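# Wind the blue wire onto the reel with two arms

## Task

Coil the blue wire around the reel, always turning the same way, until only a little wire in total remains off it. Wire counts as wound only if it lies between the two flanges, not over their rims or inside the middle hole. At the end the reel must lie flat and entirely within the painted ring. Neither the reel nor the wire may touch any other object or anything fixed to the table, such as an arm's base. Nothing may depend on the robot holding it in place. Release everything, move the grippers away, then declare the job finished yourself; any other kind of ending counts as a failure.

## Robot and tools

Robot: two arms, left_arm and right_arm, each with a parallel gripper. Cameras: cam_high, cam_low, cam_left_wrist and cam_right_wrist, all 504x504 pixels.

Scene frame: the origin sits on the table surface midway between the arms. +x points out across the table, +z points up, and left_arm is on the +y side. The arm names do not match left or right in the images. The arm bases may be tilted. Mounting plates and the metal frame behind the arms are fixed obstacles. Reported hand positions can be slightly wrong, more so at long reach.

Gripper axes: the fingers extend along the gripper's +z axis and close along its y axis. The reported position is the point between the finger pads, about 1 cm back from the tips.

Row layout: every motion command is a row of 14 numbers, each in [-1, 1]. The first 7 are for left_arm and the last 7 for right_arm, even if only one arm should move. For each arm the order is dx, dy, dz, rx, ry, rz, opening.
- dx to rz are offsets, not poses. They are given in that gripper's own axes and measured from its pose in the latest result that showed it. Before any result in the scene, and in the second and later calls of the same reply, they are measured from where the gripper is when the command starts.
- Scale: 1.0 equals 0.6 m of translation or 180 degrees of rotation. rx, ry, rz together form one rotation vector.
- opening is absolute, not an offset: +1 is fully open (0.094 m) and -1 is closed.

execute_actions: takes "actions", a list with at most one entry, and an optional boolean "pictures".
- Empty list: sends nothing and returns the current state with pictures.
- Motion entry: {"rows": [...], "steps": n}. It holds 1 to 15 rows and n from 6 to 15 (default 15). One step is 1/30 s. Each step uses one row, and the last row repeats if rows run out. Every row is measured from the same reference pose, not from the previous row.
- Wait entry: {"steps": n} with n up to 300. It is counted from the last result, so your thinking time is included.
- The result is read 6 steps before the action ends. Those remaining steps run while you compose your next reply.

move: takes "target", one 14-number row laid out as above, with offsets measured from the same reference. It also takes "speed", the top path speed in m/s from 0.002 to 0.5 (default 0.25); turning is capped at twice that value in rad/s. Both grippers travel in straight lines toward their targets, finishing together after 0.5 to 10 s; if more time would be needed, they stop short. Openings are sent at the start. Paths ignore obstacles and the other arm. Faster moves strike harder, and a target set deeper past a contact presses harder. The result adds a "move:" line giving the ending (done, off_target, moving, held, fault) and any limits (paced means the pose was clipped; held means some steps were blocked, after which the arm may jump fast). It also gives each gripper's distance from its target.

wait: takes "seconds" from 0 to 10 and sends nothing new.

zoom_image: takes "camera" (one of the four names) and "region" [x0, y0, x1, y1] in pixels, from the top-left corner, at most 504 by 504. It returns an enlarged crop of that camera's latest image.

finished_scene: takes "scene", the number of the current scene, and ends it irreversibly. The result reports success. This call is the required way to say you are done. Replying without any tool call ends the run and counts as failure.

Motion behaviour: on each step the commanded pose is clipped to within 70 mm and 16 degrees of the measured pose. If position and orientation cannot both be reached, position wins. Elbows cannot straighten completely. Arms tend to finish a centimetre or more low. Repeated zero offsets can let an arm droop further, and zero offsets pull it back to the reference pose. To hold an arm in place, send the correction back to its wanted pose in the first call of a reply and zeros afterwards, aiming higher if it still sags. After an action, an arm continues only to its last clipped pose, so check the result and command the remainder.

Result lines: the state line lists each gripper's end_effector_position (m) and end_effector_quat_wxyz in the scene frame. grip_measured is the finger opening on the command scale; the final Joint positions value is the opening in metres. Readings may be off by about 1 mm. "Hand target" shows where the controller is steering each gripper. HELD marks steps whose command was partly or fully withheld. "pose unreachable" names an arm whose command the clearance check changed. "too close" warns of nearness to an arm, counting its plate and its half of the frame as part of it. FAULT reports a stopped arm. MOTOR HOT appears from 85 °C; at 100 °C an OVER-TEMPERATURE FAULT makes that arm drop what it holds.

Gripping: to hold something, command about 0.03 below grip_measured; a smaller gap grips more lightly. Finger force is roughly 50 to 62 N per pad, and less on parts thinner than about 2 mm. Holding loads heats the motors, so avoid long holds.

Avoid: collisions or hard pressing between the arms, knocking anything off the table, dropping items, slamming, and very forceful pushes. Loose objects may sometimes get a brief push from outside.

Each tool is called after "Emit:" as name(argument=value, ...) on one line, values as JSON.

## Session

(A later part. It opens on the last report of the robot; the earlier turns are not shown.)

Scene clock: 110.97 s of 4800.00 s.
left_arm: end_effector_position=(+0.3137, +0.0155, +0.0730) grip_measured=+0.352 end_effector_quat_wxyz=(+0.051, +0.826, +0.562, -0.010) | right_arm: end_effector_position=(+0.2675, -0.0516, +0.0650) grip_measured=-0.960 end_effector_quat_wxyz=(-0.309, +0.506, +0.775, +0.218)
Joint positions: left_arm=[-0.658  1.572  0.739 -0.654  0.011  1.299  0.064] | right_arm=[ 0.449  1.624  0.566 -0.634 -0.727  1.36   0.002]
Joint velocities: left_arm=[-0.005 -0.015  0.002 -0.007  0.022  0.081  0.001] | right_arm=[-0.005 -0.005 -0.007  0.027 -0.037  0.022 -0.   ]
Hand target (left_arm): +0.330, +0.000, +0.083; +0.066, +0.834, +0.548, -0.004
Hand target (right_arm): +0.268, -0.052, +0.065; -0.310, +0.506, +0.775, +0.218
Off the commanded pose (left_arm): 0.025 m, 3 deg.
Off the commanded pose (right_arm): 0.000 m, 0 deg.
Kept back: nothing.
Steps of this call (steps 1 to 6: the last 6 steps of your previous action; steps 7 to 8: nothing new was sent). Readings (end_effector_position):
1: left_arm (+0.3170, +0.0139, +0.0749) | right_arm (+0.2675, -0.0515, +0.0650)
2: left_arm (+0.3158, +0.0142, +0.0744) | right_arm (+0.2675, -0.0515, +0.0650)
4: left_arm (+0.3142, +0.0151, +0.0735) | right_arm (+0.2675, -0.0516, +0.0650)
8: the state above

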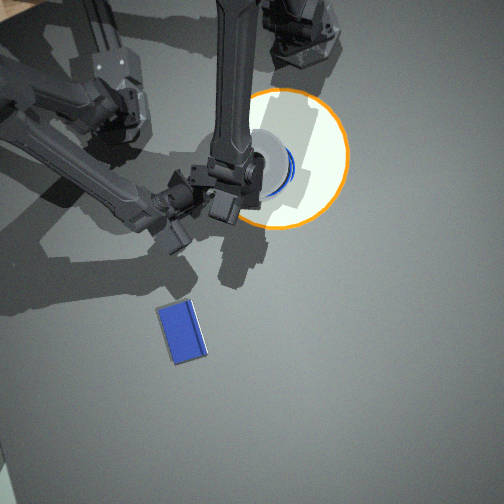

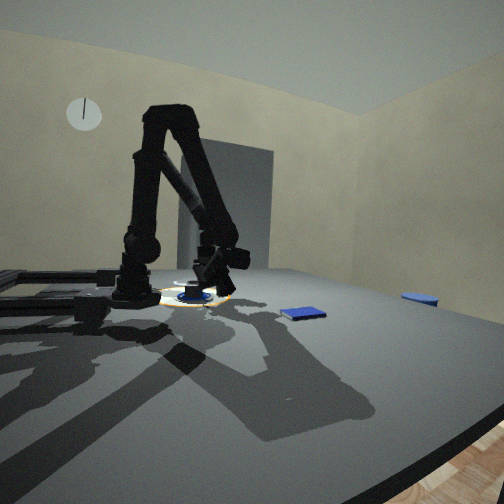

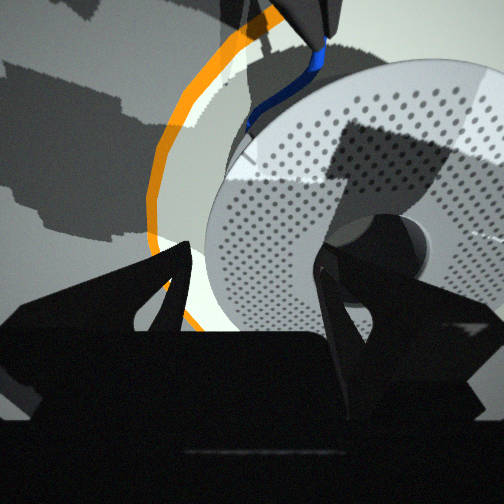

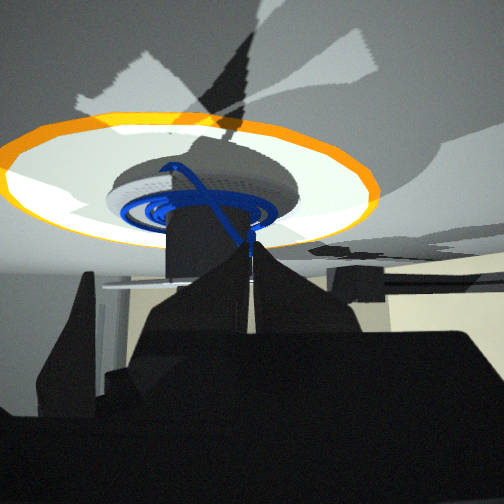

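Emit:
zoom_image(camera="cam_right_wrist", region=[80, 120, 330, 310])

Emit:
zoom_image(camera="cam_high", region=[190, 100, 340, 250])

Emit:
zoom_image(camera="cam_low", region=[150, 260, 250, 320])

Region (80, 120, 330, 310) of cam_right_wrist's 504x504 image, scaled by 2.016, with more detail than that image has; it fills the top 383 rows of this view, and the rest is white.

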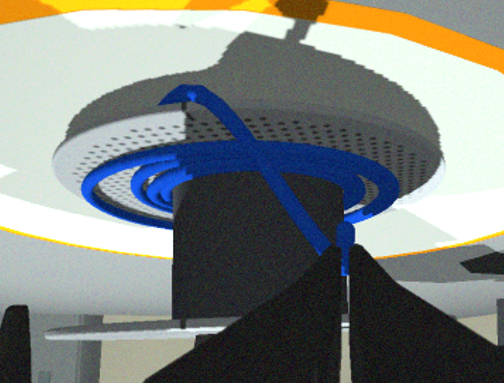

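Region (190, 100, 340, 250) of cam_high's 504x504 image, scaled by 3.360, with more detail than that image has.

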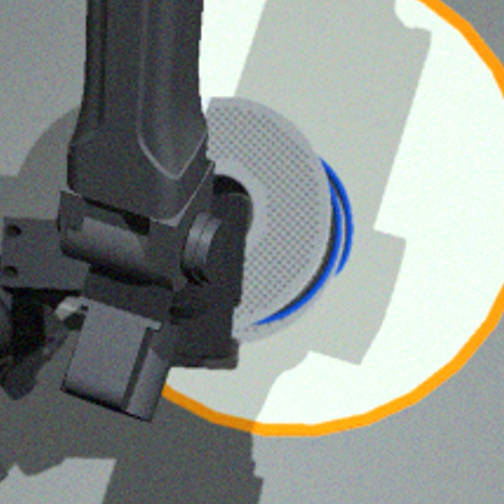

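Region (150, 260, 250, 320) of cam_low's 504x504 image, scaled by 5.040, with more detail than that image has; it fills the top 302 rows of this view, and the rest is white.

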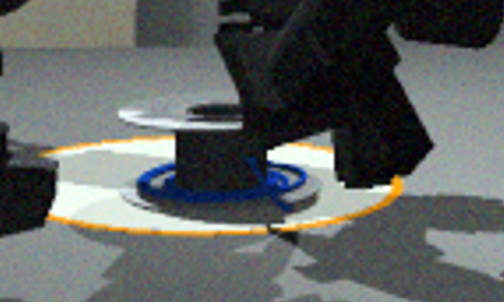

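Emit:
execute_actions(actions=[{"rows":[[-0.015,0.0355,-0.013,-0.0096,-0.0027,0,0.45,-0.012,0.012,-0.006,0,0,0,-0.975],[-0.015,0.0355,-0.013,-0.0096,-0.0027,0,0.55,-0.024,0.025,-0.013,0,0,0,-0.975],[-0.015,0.0355,-0.013,-0.0096,-0.0027,0,0.62,-0.036,0.037,-0.019,0,0,0,-0.975],[-0.015,0.0355,-0.013,-0.0096,-0.0027,0,0.62,-0.046,0.048,-0.024,0,0,0,-0.975],[-0.015,0.034,-0.0104,-0.0073,0,0,0.62,-0.055,0.057,-0.029,0,0,0,-0.975],[-0.015,0.033,-0.0078,-0.005,0.0025,0,0.62,-0.063,0.065,-0.033,0,0,0,-0.975],[-0.014,0.032,-0.0052,-0.0027,0.005,0,0.62,-0.071,0.073,-0.038,0,0,0,-0.975],[-0.014,0.0305,-0.0027,-0.0004,0.0076,0,0.62,-0.078,0.081,-0.041,0,0,0,-0.975],[-0.014,0.029,0,0.002,0.010,0,0.62,-0.084,0.087,-0.045,0,0,0,-0.975],[-0.014,0.028,0.0025,0.0043,0.0127,0,0.62,-0.090,0.093,-0.048,0,0,0,-0.975],[-0.013,0.027,0.005,0.0066,0.0153,0,0.62,-0.094,0.097,-0.050,0,0,0,-0.975],[-0.013,0.0255,0.0076,0.009,0.018,0,0.62,-0.096,0.0995,-0.051,0,0,0,-0.975],[-0.013,0.024,0.010,0.0113,0.0205,0,0.62,-0.096,0.0995,-0.051,0,0,0,-0.975],[-0.013,0.023,0.0127,0.0136,0.023,0,0.62,-0.096,0.0995,-0.051,0,0,0,-0.975]],"steps":15}])

Emit:
execute_actions(actions=[{"steps":13}], pictures=true)

Scene clock: 116.70 s of 4800.00 s.
left_arm: end_effector_position=(+0.3178, +0.0164, +0.0730) grip_measured=+0.618 end_effector_quat_wxyz=(+0.043, +0.826, +0.563, -0.001) | right_arm: end_effector_position=(+0.3101, -0.0800, +0.0504) grip_measured=-0.960 end_effector_quat_wxyz=(-0.315, +0.526, +0.763, +0.208)
Joint positions: left_arm=[-0.66   1.583  0.753 -0.667 -0.012  1.296  0.076] | right_arm=[ 0.332  1.747  0.688 -0.737 -0.703  1.256  0.002]
Joint velocities: left_arm=[-0.044  0.171  0.11  -0.149 -0.168 -0.095 -0.001] | right_arm=[-0.386  0.503  0.657 -0.31   0.051 -0.447 -0.001]
Steps of this call (steps 1 to 90: nothing new was sent; then 2.43 s passed at rest; steps 91 to 99: the first 9 steps of this action). Readings (end_effector_position):
91: left_arm (+0.3137, +0.0155, +0.0730) | right_arm (+0.2674, -0.0520, +0.0648)
92: left_arm (+0.3139, +0.0154, +0.0731) | right_arm (+0.2677, -0.0534, +0.0643)
94: left_arm (+0.3145, +0.0149, +0.0736) | right_arm (+0.2728, -0.0598, +0.0614)
98: left_arm (+0.3173, +0.0161, +0.0736) | right_arm (+0.3012, -0.0766, +0.0523)
99: the state above

Scene clock: 117.13 s of 4800.00 s.
left_arm: end_effector_position=(+0.3114, +0.0167, +0.0591) grip_measured=+0.618 end_effector_quat_wxyz=(+0.003, +0.827, +0.562, +0.003) | right_arm: end_effector_position=(+0.3416, -0.0871, +0.0470) grip_measured=-0.960 end_effector_quat_wxyz=(-0.308, +0.511, +0.772, +0.218)
Joint positions: left_arm=[-0.684  1.642  0.779 -0.707 -0.045  1.272  0.076] | right_arm=[ 0.299  1.806  0.775 -0.781 -0.7    1.178  0.002]
Joint velocities: left_arm=[ 0.005  0.005  0.002 -0.017  0.007 -0.022 -0.   ] | right_arm=[-0.015 -0.005  0.007  0.002 -0.051 -0.051 -0.001]
Hand target (left_arm): +0.323, +0.003, +0.067; +0.014, +0.827, +0.562, +0.008
Hand target (right_arm): +0.347, -0.088, +0.046; -0.308, +0.507, +0.775, +0.218
Off the commanded pose (left_arm): 0.021 m, 1 deg.
Off the commanded pose (right_arm): 0.006 m, 1 deg.
Kept back: nothing.
Steps of this call (steps 1 to 6: the last 6 steps of your previous action; steps 7 to 13: nothing new was sent). Readings (end_effector_position):
1: left_arm (+0.3182, +0.0164, +0.0719) | right_arm (+0.3184, -0.0827, +0.0490)
2: left_arm (+0.3181, +0.0166, +0.0705) | right_arm (+0.3263, -0.0847, +0.0480)
4: left_arm (+0.3171, +0.0168, +0.0670) | right_arm (+0.3383, -0.0867, +0.0468)
8: left_arm (+0.3127, +0.0165, +0.0601) | right_arm (+0.3426, -0.0869, +0.0468)
13: the state above

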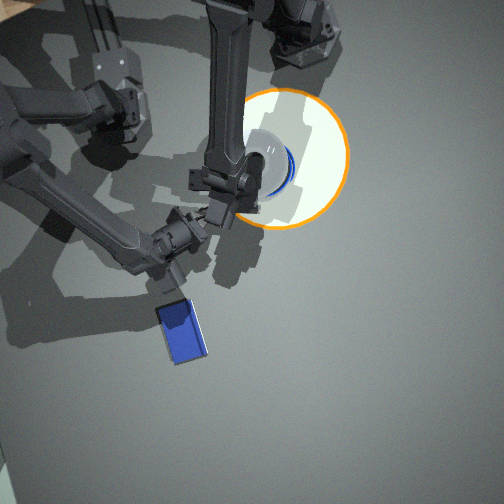

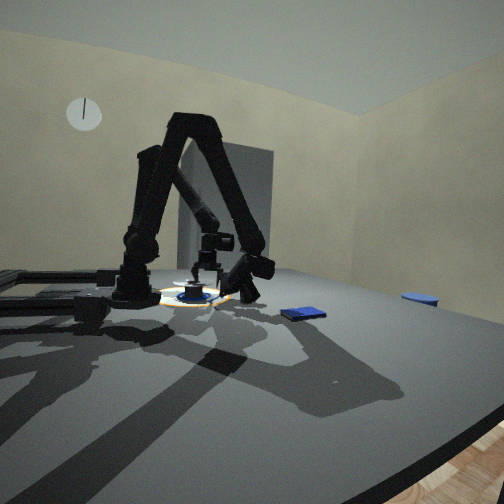

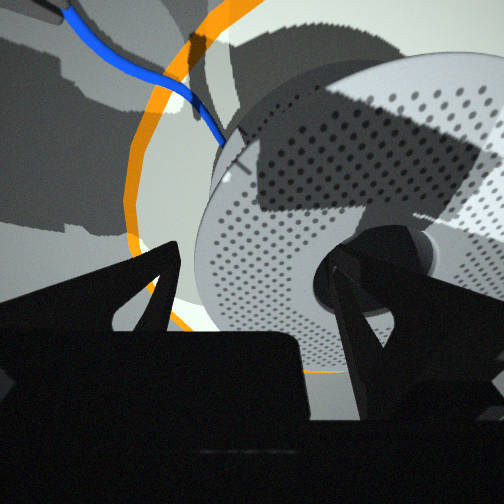

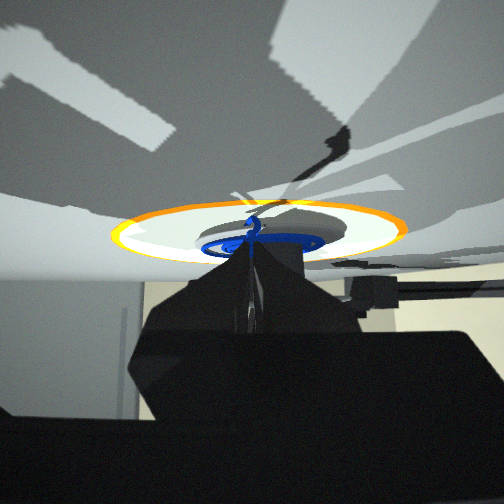

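Emit:
execute_actions(actions=[{"rows":[[0,0,0,0,0,0,0.5,0,0,0,0,0,0,-0.975],[0,0,0,0,0,0,0.4,0,0,0,0,0,0,-0.975],[0,0,0,0,0,0,0.3,0,0,0,0,0,0,-0.975],[0,0,0,0,0,0,0.22,0,0,0,0,0,0,-0.975],[0,0,0,0,0,0,0.16,0,0,0,0,0,0,-0.975],[0,0,-0.004,0,0,0,0.115,0,0,0,0,0,0,-0.975],[0,0,-0.010,0,0,0,0.115,0,0,0,0,0,0,-0.975],[0,0,-0.016,0,0,0,0.115,0,0,0,0,0,0,-0.975],[0,0,-0.022,0,0,0,0.115,0,0,0,0,0,0,-0.975],[0,0,-0.027,0,0,0,0.115,0,0,0,0,0,0,-0.975],[0,0,-0.027,0,0,0,0.115,0,0,0,0,0,0,-0.975],[0,0,-0.027,0,0,0,0.115,0,0,0,0,0,0,-0.975],[0,0,-0.027,0,0,0,0.115,0,0,0,0,0,0,-0.975]],"steps":13}])

Emit:
execute_actions(actions=[{"rows":[[-0.004,-0.003,-0.016,0,0,0.01,0.115,-0.002,0.012,0,0,-0.005,0,-0.975],[-0.008,-0.006,-0.016,0,0,0.02,0.115,-0.004,0.022,0,0,-0.010,0,-0.975],[-0.012,-0.009,-0.016,0,0,0.03,0.115,-0.006,0.032,0,0,-0.015,0,-0.975],[-0.016,-0.012,-0.016,0,0,0.04,0.115,-0.008,0.042,0,0,-0.020,0,-0.975],[-0.020,-0.015,-0.016,0,0,0.048,0.115,-0.010,0.051,0,0,-0.025,0,-0.975],[-0.024,-0.018,-0.016,0,0,0.056,0.115,-0.012,0.060,0,0,-0.030,0,-0.975],[-0.028,-0.021,-0.016,0,0,0.064,0.115,-0.014,0.069,0,0,-0.035,0,-0.975],[-0.032,-0.024,-0.016,0,0,0.071,0.115,-0.016,0.078,0,0,-0.040,0,-0.975],[-0.036,-0.027,-0.016,0,0,0.078,0.115,-0.018,0.087,0.001,0,-0.045,0,-0.975],[-0.040,-0.030,-0.016,0,0,0.085,0.115,-0.020,0.096,0.001,0,-0.050,0,-0.975],[-0.043,-0.030,-0.016,0,0,0.088,0.115,-0.021,0.105,0.001,0,-0.054,0,-0.975],[-0.043,-0.030,-0.016,0,0,0.088,0.115,-0.023,0.114,0.001,0,-0.057,0,-0.975],[-0.043,-0.030,-0.016,0,0,0.088,0.115,-0.024,0.121,0.001,0,-0.060,0,-0.975]],"steps":15}])

Emit:
execute_actions(actions=[{"steps":12}], pictures=true)

Scene clock: 118.50 s of 4800.00 s.
left_arm: end_effector_position=(+0.3111, +0.0170, +0.0591) grip_measured=+0.135 end_effector_quat_wxyz=(+0.002, +0.826, +0.563, +0.003) | right_arm: end_effector_position=(+0.3416, -0.0871, +0.0470) grip_measured=-0.960 end_effector_quat_wxyz=(-0.308, +0.509, +0.774, +0.219)
Joint positions: left_arm=[-0.684  1.642  0.779 -0.709 -0.045  1.27   0.053] | right_arm=[ 0.299  1.806  0.775 -0.781 -0.7    1.173  0.002]
Joint velocities: left_arm=[ 0.005 -0.005  0.007 -0.056  0.022 -0.051 -0.004] | right_arm=[-0.015 -0.015 -0.012 -0.002 -0.051 -0.007  0.   ]
Steps of this call (steps 1 to 34: nothing new was sent; steps 35 to 41: the first 7 steps of this action). Readings (end_effector_position):
35: left_arm (+0.3114, +0.0167, +0.0591) | right_arm (+0.3416, -0.0871, +0.0470)
36: left_arm (+0.3114, +0.0167, +0.0591) | right_arm (+0.3416, -0.0871, +0.0470)
38: left_arm (+0.3114, +0.0167, +0.0591) | right_arm (+0.3416, -0.0871, +0.0470)
41: the state above

Scene clock: 119.00 s of 4800.00 s.
left_arm: end_effector_position=(+0.2938, +0.0139, +0.0614) grip_measured=+0.135 end_effector_quat_wxyz=(-0.016, +0.863, +0.504, -0.003) | right_arm: end_effector_position=(+0.3627, -0.0838, +0.0423) grip_measured=-0.960 end_effector_quat_wxyz=(-0.271, +0.515, +0.793, +0.182)
Joint positions: left_arm=[-0.722  1.634  0.774 -0.751 -0.045  1.37   0.053] | right_arm=[ 0.342  1.813  0.827 -0.773 -0.598  1.235  0.002]
Joint velocities: left_arm=[-0.298 -0.044 -0.081  0.002 -0.007  0.403  0.001] | right_arm=[0.23  0.103 0.432 0.105 0.33  0.3   0.001]
Off your previous action's commanded pose (left_arm): 0.016 m, 2 deg at its last step (step 6 of this call).
Off your previous action's commanded pose (right_arm): 0.000 m, 0 deg at its last step (step 6 of this call).
Steps of this call (steps 1 to 6: the last 6 steps of your previous action; steps 7 to 15: the first 9 steps of this action, its rows measured from where the robot was after step 6). Readings (end_effector_position):
6: left_arm (+0.3060, +0.0212, +0.0609) | right_arm (+0.3416, -0.0871, +0.0470)
7: left_arm (+0.3055, +0.0216, +0.0611) | right_arm (+0.3415, -0.0874, +0.0466)
8: left_arm (+0.3050, +0.0220, +0.0613) | right_arm (+0.3412, -0.0883, +0.0457)
10: left_arm (+0.3035, +0.0218, +0.0614) | right_arm (+0.3419, -0.0895, +0.0437)
14: left_arm (+0.2967, +0.0158, +0.0615) | right_arm (+0.3565, -0.0856, +0.0424)
15: the state above

Scene clock: 119.40 s of 4800.00 s.
left_arm: end_effector_position=(+0.2804, +0.0053, +0.0608) grip_measured=+0.135 end_effector_quat_wxyz=(-0.017, +0.892, +0.452, -0.004) | right_arm: end_effector_position=(+0.4040, -0.0701, +0.0411) grip_measured=-0.960 end_effector_quat_wxyz=(-0.237, +0.521, +0.802, +0.171)
Joint positions: left_arm=[-0.765  1.63   0.764 -0.751 -0.044  1.445  0.053] | right_arm=[ 0.382  1.853  0.926 -0.761 -0.54   1.302  0.002]
Joint velocities: left_arm=[-0.005 -0.005 -0.002  0.002 -0.037  0.022 -0.001] | right_arm=[-0.024 -0.015 -0.017 -0.002  0.066  0.007 -0.   ]
Hand target (left_arm): +0.280, +0.004, +0.070; -0.010, +0.896, +0.444, -0.002
Hand target (right_arm): +0.411, -0.068, +0.037; -0.235, +0.526, +0.800, +0.170
Off the commanded pose (left_arm): 0.010 m, 1 deg.
Off the commanded pose (right_arm): 0.009 m, 1 deg.
Kept back: nothing.
Steps of this call (steps 1 to 6: the last 6 steps of your previous action; steps 7 to 12: nothing new was sent). Readings (end_effector_position):
1: left_arm (+0.2905, +0.0122, +0.0612) | right_arm (+0.3696, -0.0821, +0.0422)
2: left_arm (+0.2873, +0.0103, +0.0611) | right_arm (+0.3766, -0.0801, +0.0422)
4: left_arm (+0.2822, +0.0072, +0.0606) | right_arm (+0.3898, -0.0760, +0.0422)
8: left_arm (+0.2803, +0.0054, +0.0607) | right_arm (+0.4042, -0.0699, +0.0420)
12: the state above

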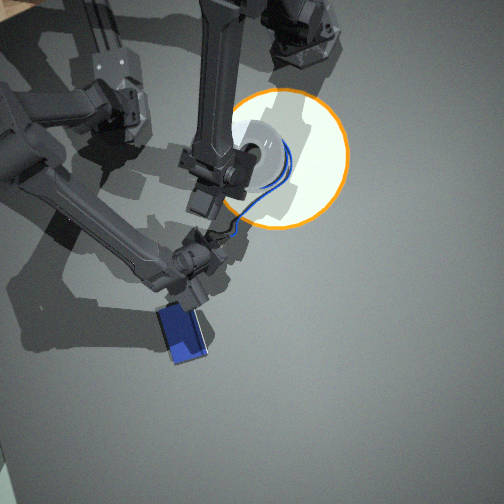

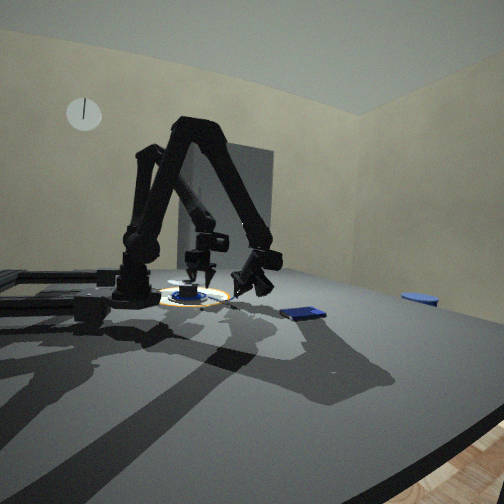

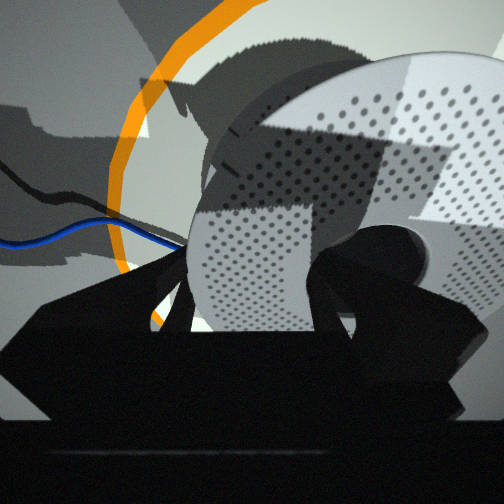

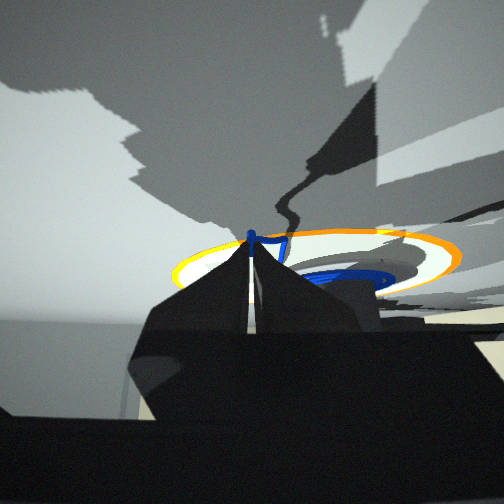

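Emit:
zoom_image(camera="cam_high", region=[190, 100, 350, 260])

Emit:
zoom_image(camera="cam_low", region=[150, 260, 260, 320])

Region (190, 100, 350, 260) of cam_high's 504x504 image, scaled by 3.150, with more detail than that image has.

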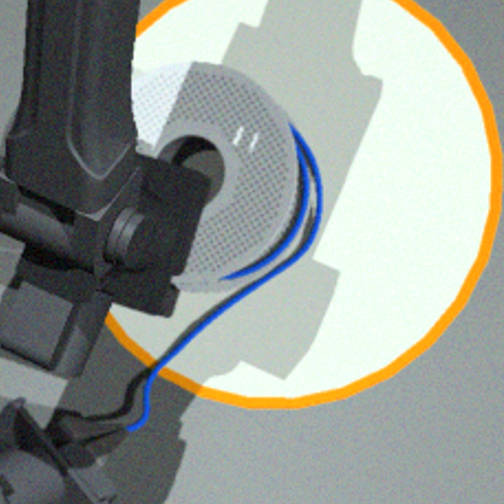

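Region (150, 260, 260, 320) of cam_low's 504x504 image, scaled by 4.582, with more detail than that image has; it fills the top 275 rows of this view, and the rest is white.

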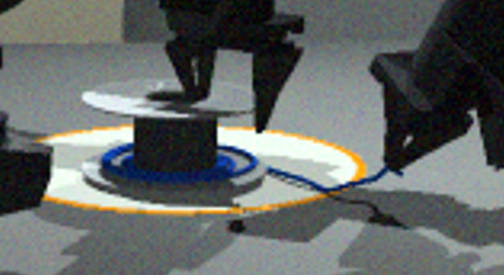

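Emit:
execute_actions(actions=[])

Scene clock: 120.87 s of 4800.00 s.
left_arm: end_effector_position=(+0.2804, +0.0053, +0.0608) grip_measured=+0.135 end_effector_quat_wxyz=(-0.017, +0.893, +0.450, -0.004) | right_arm: end_effector_position=(+0.4040, -0.0701, +0.0411) grip_measured=-0.960 end_effector_quat_wxyz=(-0.237, +0.524, +0.800, +0.170)
Joint positions: left_arm=[-0.765  1.63   0.764 -0.751 -0.044  1.45   0.053] | right_arm=[ 0.382  1.853  0.926 -0.761 -0.54   1.308  0.002]
Joint velocities: left_arm=[-0.015 -0.005 -0.002  0.012  0.022  0.007  0.   ] | right_arm=[-0.005 -0.005 -0.002  0.002 -0.007 -0.007  0.   ]
Hand target (left_arm): +0.280, +0.004, +0.070; -0.010, +0.896, +0.444, -0.002
Hand target (right_arm): +0.412, -0.068, +0.037; -0.235, +0.526, +0.800, +0.170
Off the commanded pose (left_arm): 0.010 m, 1 deg.
Off the commanded pose (right_arm): 0.009 m, 1 deg.
Kept back: nothing.
Steps of this call (steps 1 to 44: nothing new was sent). Readings (end_effector_position):
1: left_arm (+0.2804, +0.0053, +0.0608) | right_arm (+0.4040, -0.0701, +0.0411)
2: left_arm (+0.2804, +0.0053, +0.0608) | right_arm (+0.4040, -0.0701, +0.0411)
4: left_arm (+0.2804, +0.0053, +0.0608) | right_arm (+0.4040, -0.0701, +0.0411)
8: left_arm (+0.2804, +0.0053, +0.0608) | right_arm (+0.4040, -0.0701, +0.0411)
44: the state above

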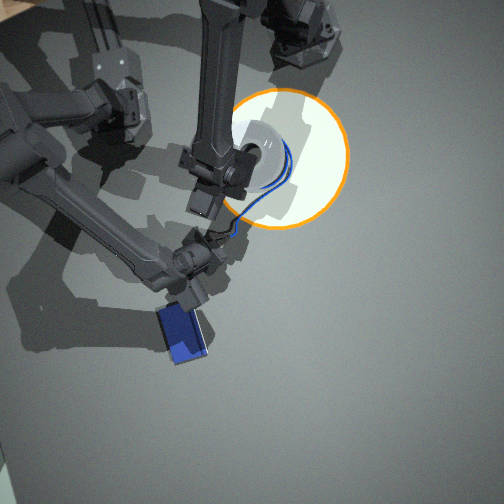

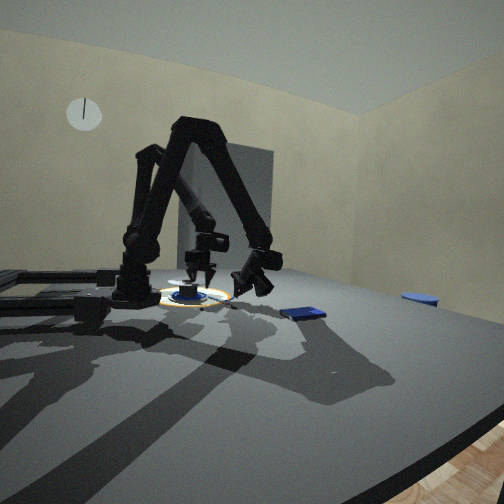

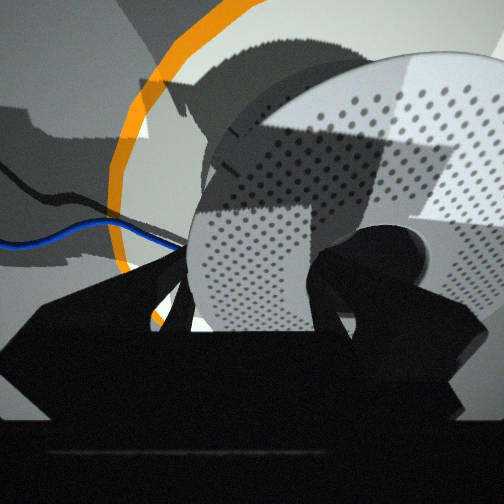

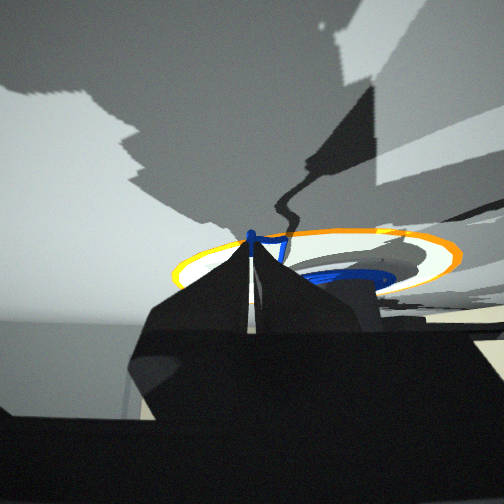

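Emit:
zoom_image(camera="cam_high", region=[190, 90, 360, 260])

Emit:
zoom_image(camera="cam_low", region=[150, 260, 270, 320])

Region (190, 90, 360, 260) of cam_high's 504x504 image, scaled by 2.965, with more detail than that image has.

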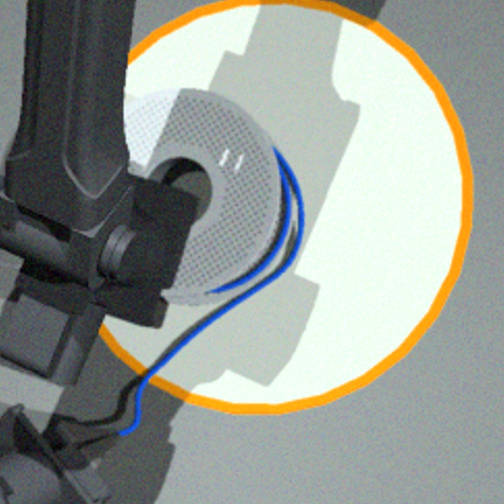

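Region (150, 260, 270, 320) of cam_low's 504x504 image, scaled by 4.200, with more detail than that image has.

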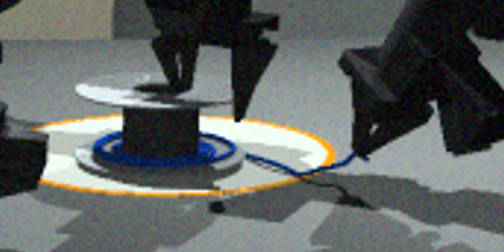

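Emit:
execute_actions(actions=[{"rows":[[0,0,0.003,0,0,0,0.115, 0,0,-0.005,0,0,0,-0.975],[0,0,0.006,0,0,0,0.115, 0,0,-0.005,0,0,0,-0.975],[0,0,0.009,0,0,0,0.115, 0,0,-0.005,0,0,0,-0.975],[0,0,0.012,0,0,0,0.115, 0,0,-0.005,0,0,0,-0.975],[0,0,0.014,0,0,0,0.115, 0,0,-0.005,0,0,0,-0.975],[0,0,0.014,0,0,0,0.115, 0,0,-0.005,0,0,0,-0.975],[0,0,0.014,0,0,0,0.115, 0.004,0,-0.010,0,0,0,-0.975],[0,0,0.014,0,0,0,0.2, 0.008,0,-0.015,0,0,0,-0.975],[0,0,0.012,0,0,0,0.32, 0.012,0,-0.020,0,0,0,-0.975],[0,0,0.010,-0.004,-0.001,0,0.32, 0.016,0,-0.026,0,0,0,-0.975],[0,0,0.010,-0.008,-0.002,0,0.32, 0.020,0,-0.032,0,0,0,-0.975],[0,0,0.010,-0.012,-0.003,0,0.32, 0.024,0,-0.037,0,0,0,-0.975],[0,0,0.010,-0.015,-0.004,0,0.32, 0.028,0,-0.042,0,0,0,-0.975],[0,0,0.010,-0.016,-0.004,0,0.32, 0.031,0,-0.046,0,0,0,-0.975],[0,0,0.010,-0.016,-0.004,0,0.32, 0.033,0,-0.048,0,0,0,-0.975]],"steps":15}])

Emit:
execute_actions(actions=[{"steps":12}], pictures=true)

Scene clock: 122.43 s of 4800.00 s.
left_arm: end_effector_position=(+0.2821, +0.0035, +0.0569) grip_measured=+0.266 end_effector_quat_wxyz=(-0.014, +0.893, +0.450, -0.003) | right_arm: end_effector_position=(+0.4019, -0.0705, +0.0427) grip_measured=-0.960 end_effector_quat_wxyz=(-0.240, +0.524, +0.799, +0.167)
Joint positions: left_arm=[-0.765  1.642  0.764 -0.733 -0.044  1.45   0.059] | right_arm=[ 0.382  1.849  0.926 -0.773 -0.54   1.308  0.002]
Joint velocities: left_arm=[-0.005 -0.005 -0.002 -0.002 -0.022  0.066  0.105] | right_arm=[ 0.005 -0.103  0.002 -0.222  0.007 -0.022  0.001]
Steps of this call (steps 1 to 38: nothing new was sent; steps 39 to 47: the first 9 steps of this action). Readings (end_effector_position):
39: left_arm (+0.2804, +0.0053, +0.0608) | right_arm (+0.4040, -0.0701, +0.0411)
40: left_arm (+0.2805, +0.0052, +0.0608) | right_arm (+0.4040, -0.0701, +0.0411)
42: left_arm (+0.2812, +0.0045, +0.0603) | right_arm (+0.4040, -0.0701, +0.0411)
46: left_arm (+0.2823, +0.0034, +0.0573) | right_arm (+0.4029, -0.0703, +0.0417)
47: the state above

Scene clock: 122.83 s of 4800.00 s.
left_arm: end_effector_position=(+0.2783, +0.0059, +0.0503) grip_measured=+0.318 end_effector_quat_wxyz=(-0.004, +0.893, +0.450, -0.001) | right_arm: end_effector_position=(+0.4007, -0.0721, +0.0738) grip_measured=-0.960 end_effector_quat_wxyz=(-0.236, +0.523, +0.801, +0.171)
Joint positions: left_arm=[-0.765  1.638  0.732 -0.683 -0.041  1.45   0.062] | right_arm=[ 0.382  1.77   0.926 -0.84  -0.54   1.308  0.002]
Joint velocities: left_arm=[-0.005 -0.015  0.002 -0.007 -0.022 -0.022 -0.   ] | right_arm=[-0.015  0.005 -0.007 -0.022 -0.037 -0.051 -0.   ]
Hand target (left_arm): +0.280, +0.005, +0.055; +0.008, +0.893, +0.450, +0.002
Hand target (right_arm): +0.404, -0.069, +0.076; -0.237, +0.524, +0.800, +0.170
Off the commanded pose (left_arm): 0.005 m, 1 deg.
Off the commanded pose (right_arm): 0.004 m, 0 deg.
Kept back: nothing.
Steps of this call (steps 1 to 6: the last 6 steps of your previous action; steps 7 to 12: nothing new was sent). Readings (end_effector_position):
1: left_arm (+0.2820, +0.0036, +0.0567) | right_arm (+0.4010, -0.0708, +0.0445)
2: left_arm (+0.2820, +0.0035, +0.0563) | right_arm (+0.4000, -0.0711, +0.0469)
4: left_arm (+0.2810, +0.0038, +0.0536) | right_arm (+0.3989, -0.0716, +0.0540)
8: left_arm (+0.2783, +0.0060, +0.0502) | right_arm (+0.3996, -0.0721, +0.0694)
12: the state above

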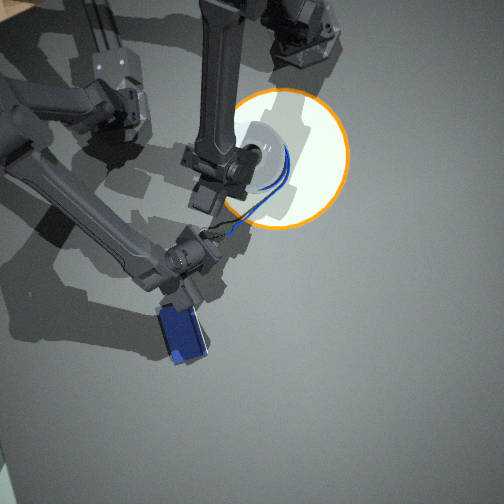

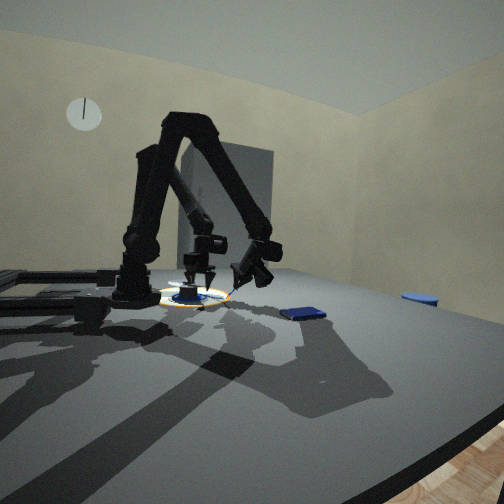

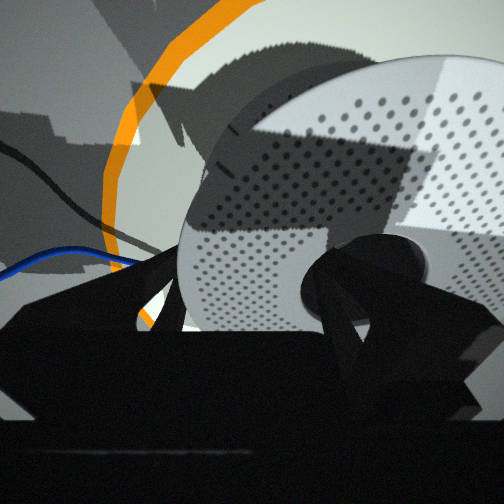

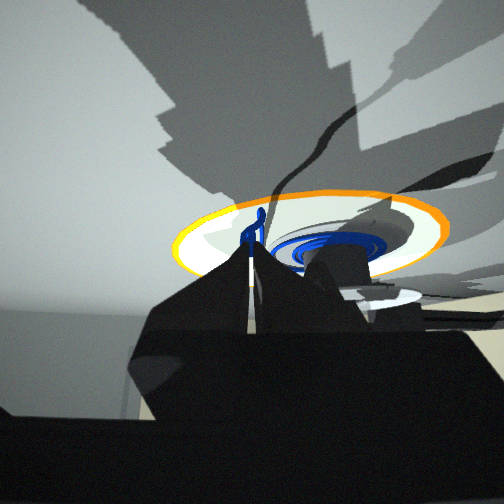

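Emit:
execute_actions(actions=[{"rows":[[0,0.003,-0.008,-0.002,0,0,0.32, 0,0,-0.004,0,0,0,-0.975],[0,0.005,-0.016,-0.004,0,0,0.32, 0,0,-0.004,0,0,0,-0.975],[0,0.006,-0.022,-0.005,0,0,0.32, 0,0,-0.004,0,0,0,-0.975],[0,0.006,-0.024,-0.005,0,0,0.32, 0,0,-0.004,0,0,0,-0.975],[0,0.006,-0.024,-0.005,0,0,0.32, 0,0,-0.004,0,0,0,-0.975],[0,0.006,-0.024,-0.005,0,0,0.32, 0,0,-0.004,0,0,0,-0.975],[0,0.006,-0.024,-0.005,0,0,0.32, 0,0,-0.004,0,0,0,-0.975],[0,0.006,-0.024,-0.005,0,0,0.32, 0,0,-0.004,0,0,0,-0.975],[0,0.006,-0.024,-0.005,0,0,0.32, 0,0,-0.004,0,0,0,-0.975],[0,0.006,-0.024,-0.005,0,0,0.27, 0,0,-0.004,0,0,0,-0.975],[0,0.006,-0.024,-0.005,0,0,0.22, 0,0,-0.004,0,0,0,-0.975],[0,0.006,-0.024,-0.005,0,0,0.18, 0,0,-0.004,0,0,0,-0.975],[0,0.006,-0.024,-0.005,0,0,0.15, 0,0,-0.004,0,0,0,-0.975],[0,0.006,-0.024,-0.005,0,0,0.13, 0,0,-0.004,0,0,0,-0.975],[0,0.006,-0.024,-0.005,0,0,0.115, 0,0,-0.004,0,0,0,-0.975]],"steps":15}])

Emit:
execute_actions(actions=[{"steps":10}], pictures=true)

Scene clock: 123.87 s of 4800.00 s.
left_arm: end_effector_position=(+0.2774, +0.0071, +0.0557) grip_measured=+0.318 end_effector_quat_wxyz=(-0.004, +0.893, +0.450, -0.001) | right_arm: end_effector_position=(+0.4004, -0.0721, +0.0738) grip_measured=-0.960 end_effector_quat_wxyz=(-0.236, +0.523, +0.801, +0.171)
Joint positions: left_arm=[-0.765  1.622  0.732 -0.701 -0.041  1.45   0.062] | right_arm=[ 0.382  1.77   0.926 -0.841 -0.54   1.308  0.002]
Joint velocities: left_arm=[-0.005 -0.063 -0.017 -0.042 -0.051  0.007 -0.002] | right_arm=[ 0.005 -0.015  0.002 -0.007 -0.125 -0.11  -0.   ]
Steps of this call (steps 1 to 22: nothing new was sent; steps 23 to 31: the first 9 steps of this action). Readings (end_effector_position):
23: left_arm (+0.2783, +0.0059, +0.0503) | right_arm (+0.4004, -0.0721, +0.0738)
24: left_arm (+0.2781, +0.0061, +0.0503) | right_arm (+0.4004, -0.0721, +0.0738)
26: left_arm (+0.2774, +0.0068, +0.0513) | right_arm (+0.4004, -0.0721, +0.0738)
30: left_arm (+0.2773, +0.0071, +0.0550) | right_arm (+0.4004, -0.0721, +0.0738)
31: the state above

Scene clock: 124.20 s of 4800.00 s.
left_arm: end_effector_position=(+0.2775, +0.0072, +0.0563) grip_measured=+0.134 end_effector_quat_wxyz=(-0.004, +0.893, +0.450, -0.001) | right_arm: end_effector_position=(+0.4004, -0.0721, +0.0738) grip_measured=-0.960 end_effector_quat_wxyz=(-0.236, +0.523, +0.801, +0.171)
Joint positions: left_arm=[-0.765  1.62   0.732 -0.702 -0.041  1.451  0.053] | right_arm=[ 0.382  1.77   0.926 -0.841 -0.54   1.308  0.002]
Joint velocities: left_arm=[-0.015  0.005 -0.012 -0.002 -0.007 -0.066 -0.001] | right_arm=[-0.005 -0.005 -0.007 -0.007 -0.007  0.007 -0.   ]
Hand target (left_arm): +0.281, +0.004, +0.064; +0.003, +0.893, +0.450, +0.002
Hand target (right_arm): +0.401, -0.073, +0.076; -0.236, +0.523, +0.801, +0.171
Off the commanded pose (left_arm): 0.010 m, 1 deg.
Off the commanded pose (right_arm): 0.002 m, 0 deg.
Kept back: nothing.
Steps of this call (steps 1 to 6: the last 6 steps of your previous action; steps 7 to 10: nothing new was sent). Readings (end_effector_position):
1: left_arm (+0.2775, +0.0070, +0.0560) | right_arm (+0.4004, -0.0721, +0.0738)
2: left_arm (+0.2775, +0.0070, +0.0562) | right_arm (+0.4004, -0.0721, +0.0738)
4: left_arm (+0.2776, +0.0071, +0.0563) | right_arm (+0.4004, -0.0721, +0.0738)
8: left_arm (+0.2775, +0.0072, +0.0563) | right_arm (+0.4004, -0.0721, +0.0738)
10: the state above

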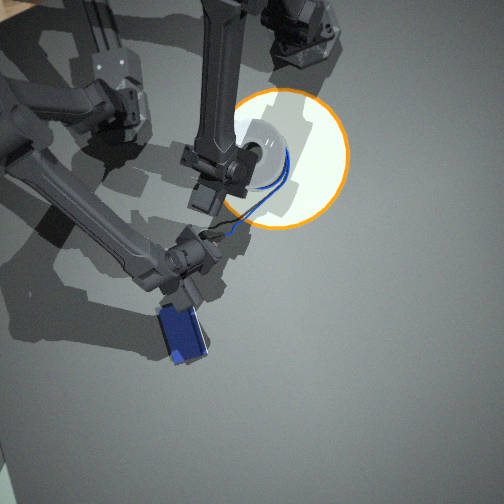

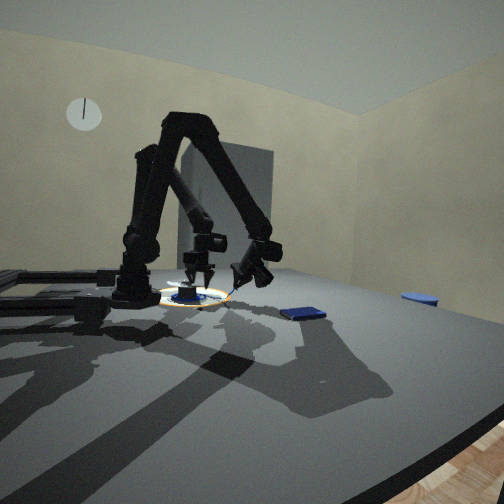

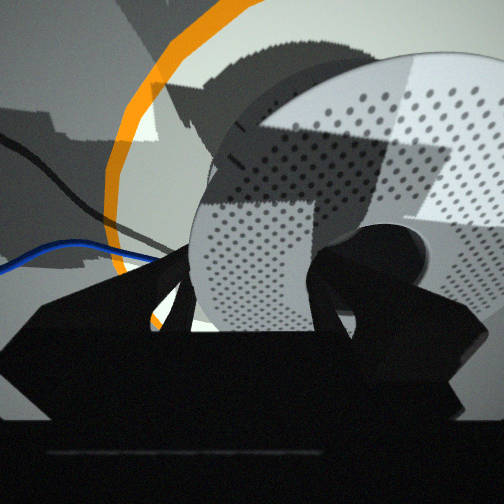

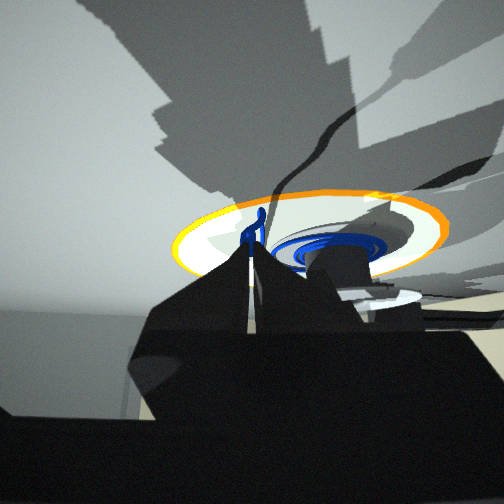

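Emit:
execute_actions(actions=[{"rows":[[0,0,0,0,0,0,0.115, -0.004,-0.001,-0.006,0,0,0,-0.975],[0,0,0.002,0,0,0,0.115, -0.008,-0.001,-0.009,0,0,0,-0.975],[0,0,0.002,0,0,0,0.115, -0.013,-0.002,-0.012,0,0,0,-0.975],[0,0,0.002,0,0,0,0.115, -0.018,-0.003,-0.015,0,0,0,-0.975],[0,0,0.002,0,0,0,0.115, -0.023,-0.004,-0.018,0,0,0,-0.975],[0,0,0.002,0,0,0,0.115, -0.028,-0.005,-0.021,0,0,0,-0.975],[0,0,0.002,0,0,0,0.115, -0.033,-0.006,-0.024,0,0,0,-0.975],[0,0,0.002,0,0,0,0.115, -0.038,-0.007,-0.027,0,0,0,-0.975],[0,0,0.002,0,0,0,0.115, -0.043,-0.008,-0.030,0,0,0,-0.975],[0,0,0.002,0,0,0,0.115, -0.047,-0.008,-0.033,0,0,0,-0.975],[0,0,0.002,0,0,0,0.115, -0.051,-0.009,-0.036,0,0,0,-0.975],[0,0,0.002,0,0,0,0.115, -0.054,-0.009,-0.038,0,0,0,-0.975]],"steps":12}])

Emit:
execute_actions(actions=[{"steps":11}], pictures=true)

Emit:
zoom_image(camera="cam_high", region=[190, 90, 360, 260])

Scene clock: 125.30 s of 4800.00 s.
left_arm: end_effector_position=(+0.2775, +0.0072, +0.0563) grip_measured=+0.134 end_effector_quat_wxyz=(-0.004, +0.893, +0.450, -0.001) | right_arm: end_effector_position=(+0.3993, -0.0797, +0.0738) grip_measured=-0.960 end_effector_quat_wxyz=(-0.239, +0.524, +0.800, +0.169)
Joint positions: left_arm=[-0.765  1.62   0.732 -0.702 -0.041  1.451  0.053] | right_arm=[ 0.365  1.77   0.926 -0.859 -0.538  1.287  0.002]
Joint velocities: left_arm=[-0.015 -0.015  0.007 -0.012  0.095 -0.007  0.   ] | right_arm=[-0.259 -0.005  0.002 -0.144 -0.051 -0.198 -0.   ]
Steps of this call (steps 1 to 27: nothing new was sent; steps 28 to 33: the first 6 steps of this action). Readings (end_effector_position):
28: left_arm (+0.2775, +0.0072, +0.0563) | right_arm (+0.4003, -0.0721, +0.0738)
29: left_arm (+0.2775, +0.0072, +0.0563) | right_arm (+0.4001, -0.0723, +0.0739)
31: left_arm (+0.2775, +0.0072, +0.0563) | right_arm (+0.3994, -0.0745, +0.0740)
33: the state above

Scene clock: 125.67 s of 4800.00 s.
left_arm: end_effector_position=(+0.2775, +0.0072, +0.0563) grip_measured=+0.134 end_effector_quat_wxyz=(-0.004, +0.893, +0.450, -0.001) | right_arm: end_effector_position=(+0.4012, -0.1121, +0.0730) grip_measured=-0.960 end_effector_quat_wxyz=(-0.239, +0.533, +0.794, +0.168)
Joint positions: left_arm=[-0.765  1.62   0.732 -0.702 -0.041  1.451  0.053] | right_arm=[ 0.284  1.77   0.926 -0.899 -0.527  1.218  0.002]
Joint velocities: left_arm=[-0.015 -0.015 -0.007 -0.012  0.066 -0.051 -0.   ] | right_arm=[-0.034 -0.005 -0.012 -0.017 -0.037 -0.051  0.001]
Hand target (left_arm): +0.278, +0.007, +0.055; -0.004, +0.893, +0.450, -0.001
Hand target (right_arm): +0.411, -0.112, +0.075; -0.235, +0.524, +0.800, +0.171
Off the commanded pose (left_arm): 0.001 m, 0 deg.
Off the commanded pose (right_arm): 0.010 m, 1 deg.
Kept back: nothing.
Steps of this call (steps 1 to 6: the last 6 steps of your previous action; steps 7 to 11: nothing new was sent). Readings (end_effector_position):
1: left_arm (+0.2775, +0.0072, +0.0563) | right_arm (+0.3996, -0.0833, +0.0737)
2: left_arm (+0.2775, +0.0072, +0.0563) | right_arm (+0.3998, -0.0874, +0.0736)
4: left_arm (+0.2775, +0.0072, +0.0563) | right_arm (+0.4006, -0.0963, +0.0733)
8: left_arm (+0.2775, +0.0072, +0.0563) | right_arm (+0.4012, -0.1101, +0.0730)
11: the state above

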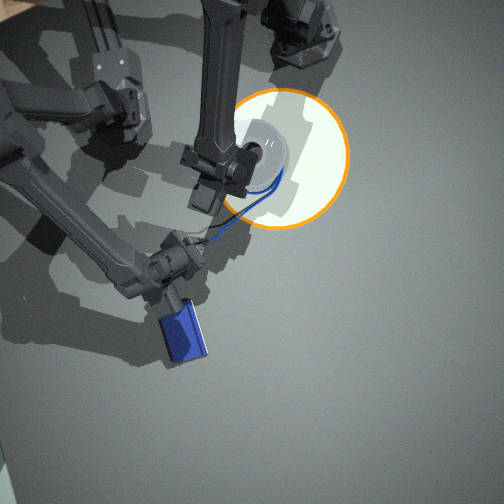

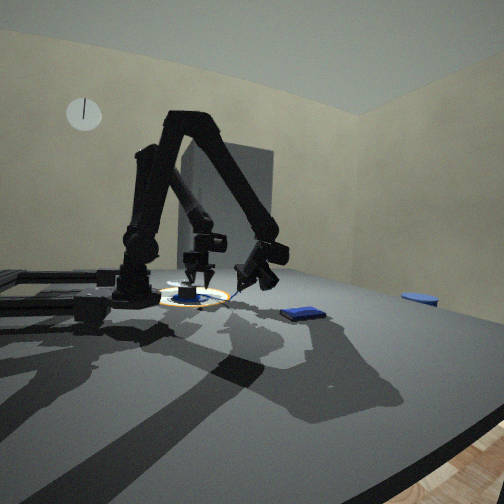

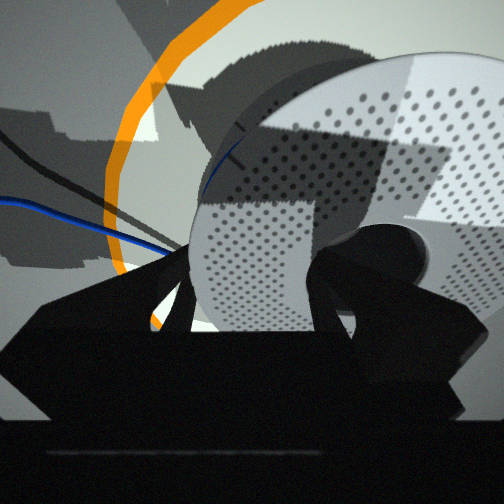

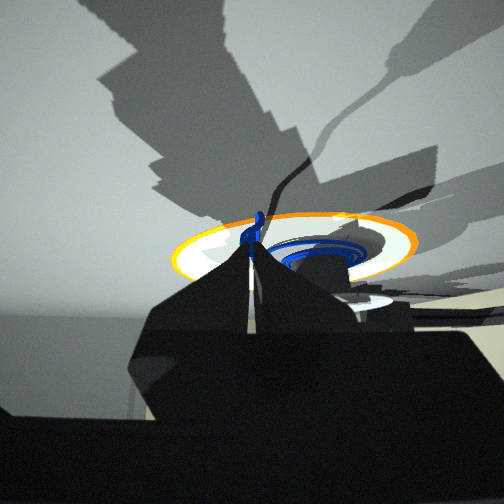

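Region (190, 90, 360, 260) of cam_high's 504x504 image, scaled by 2.965, with more detail than that image has.

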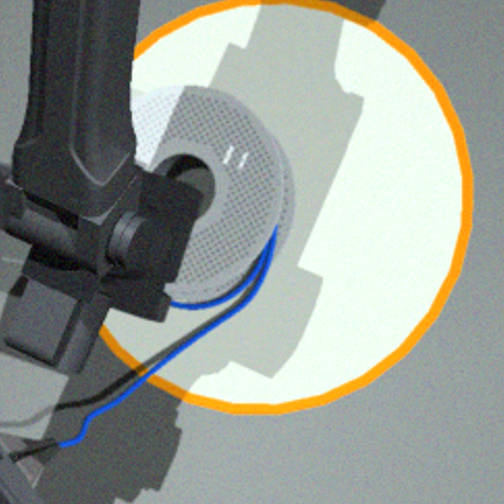

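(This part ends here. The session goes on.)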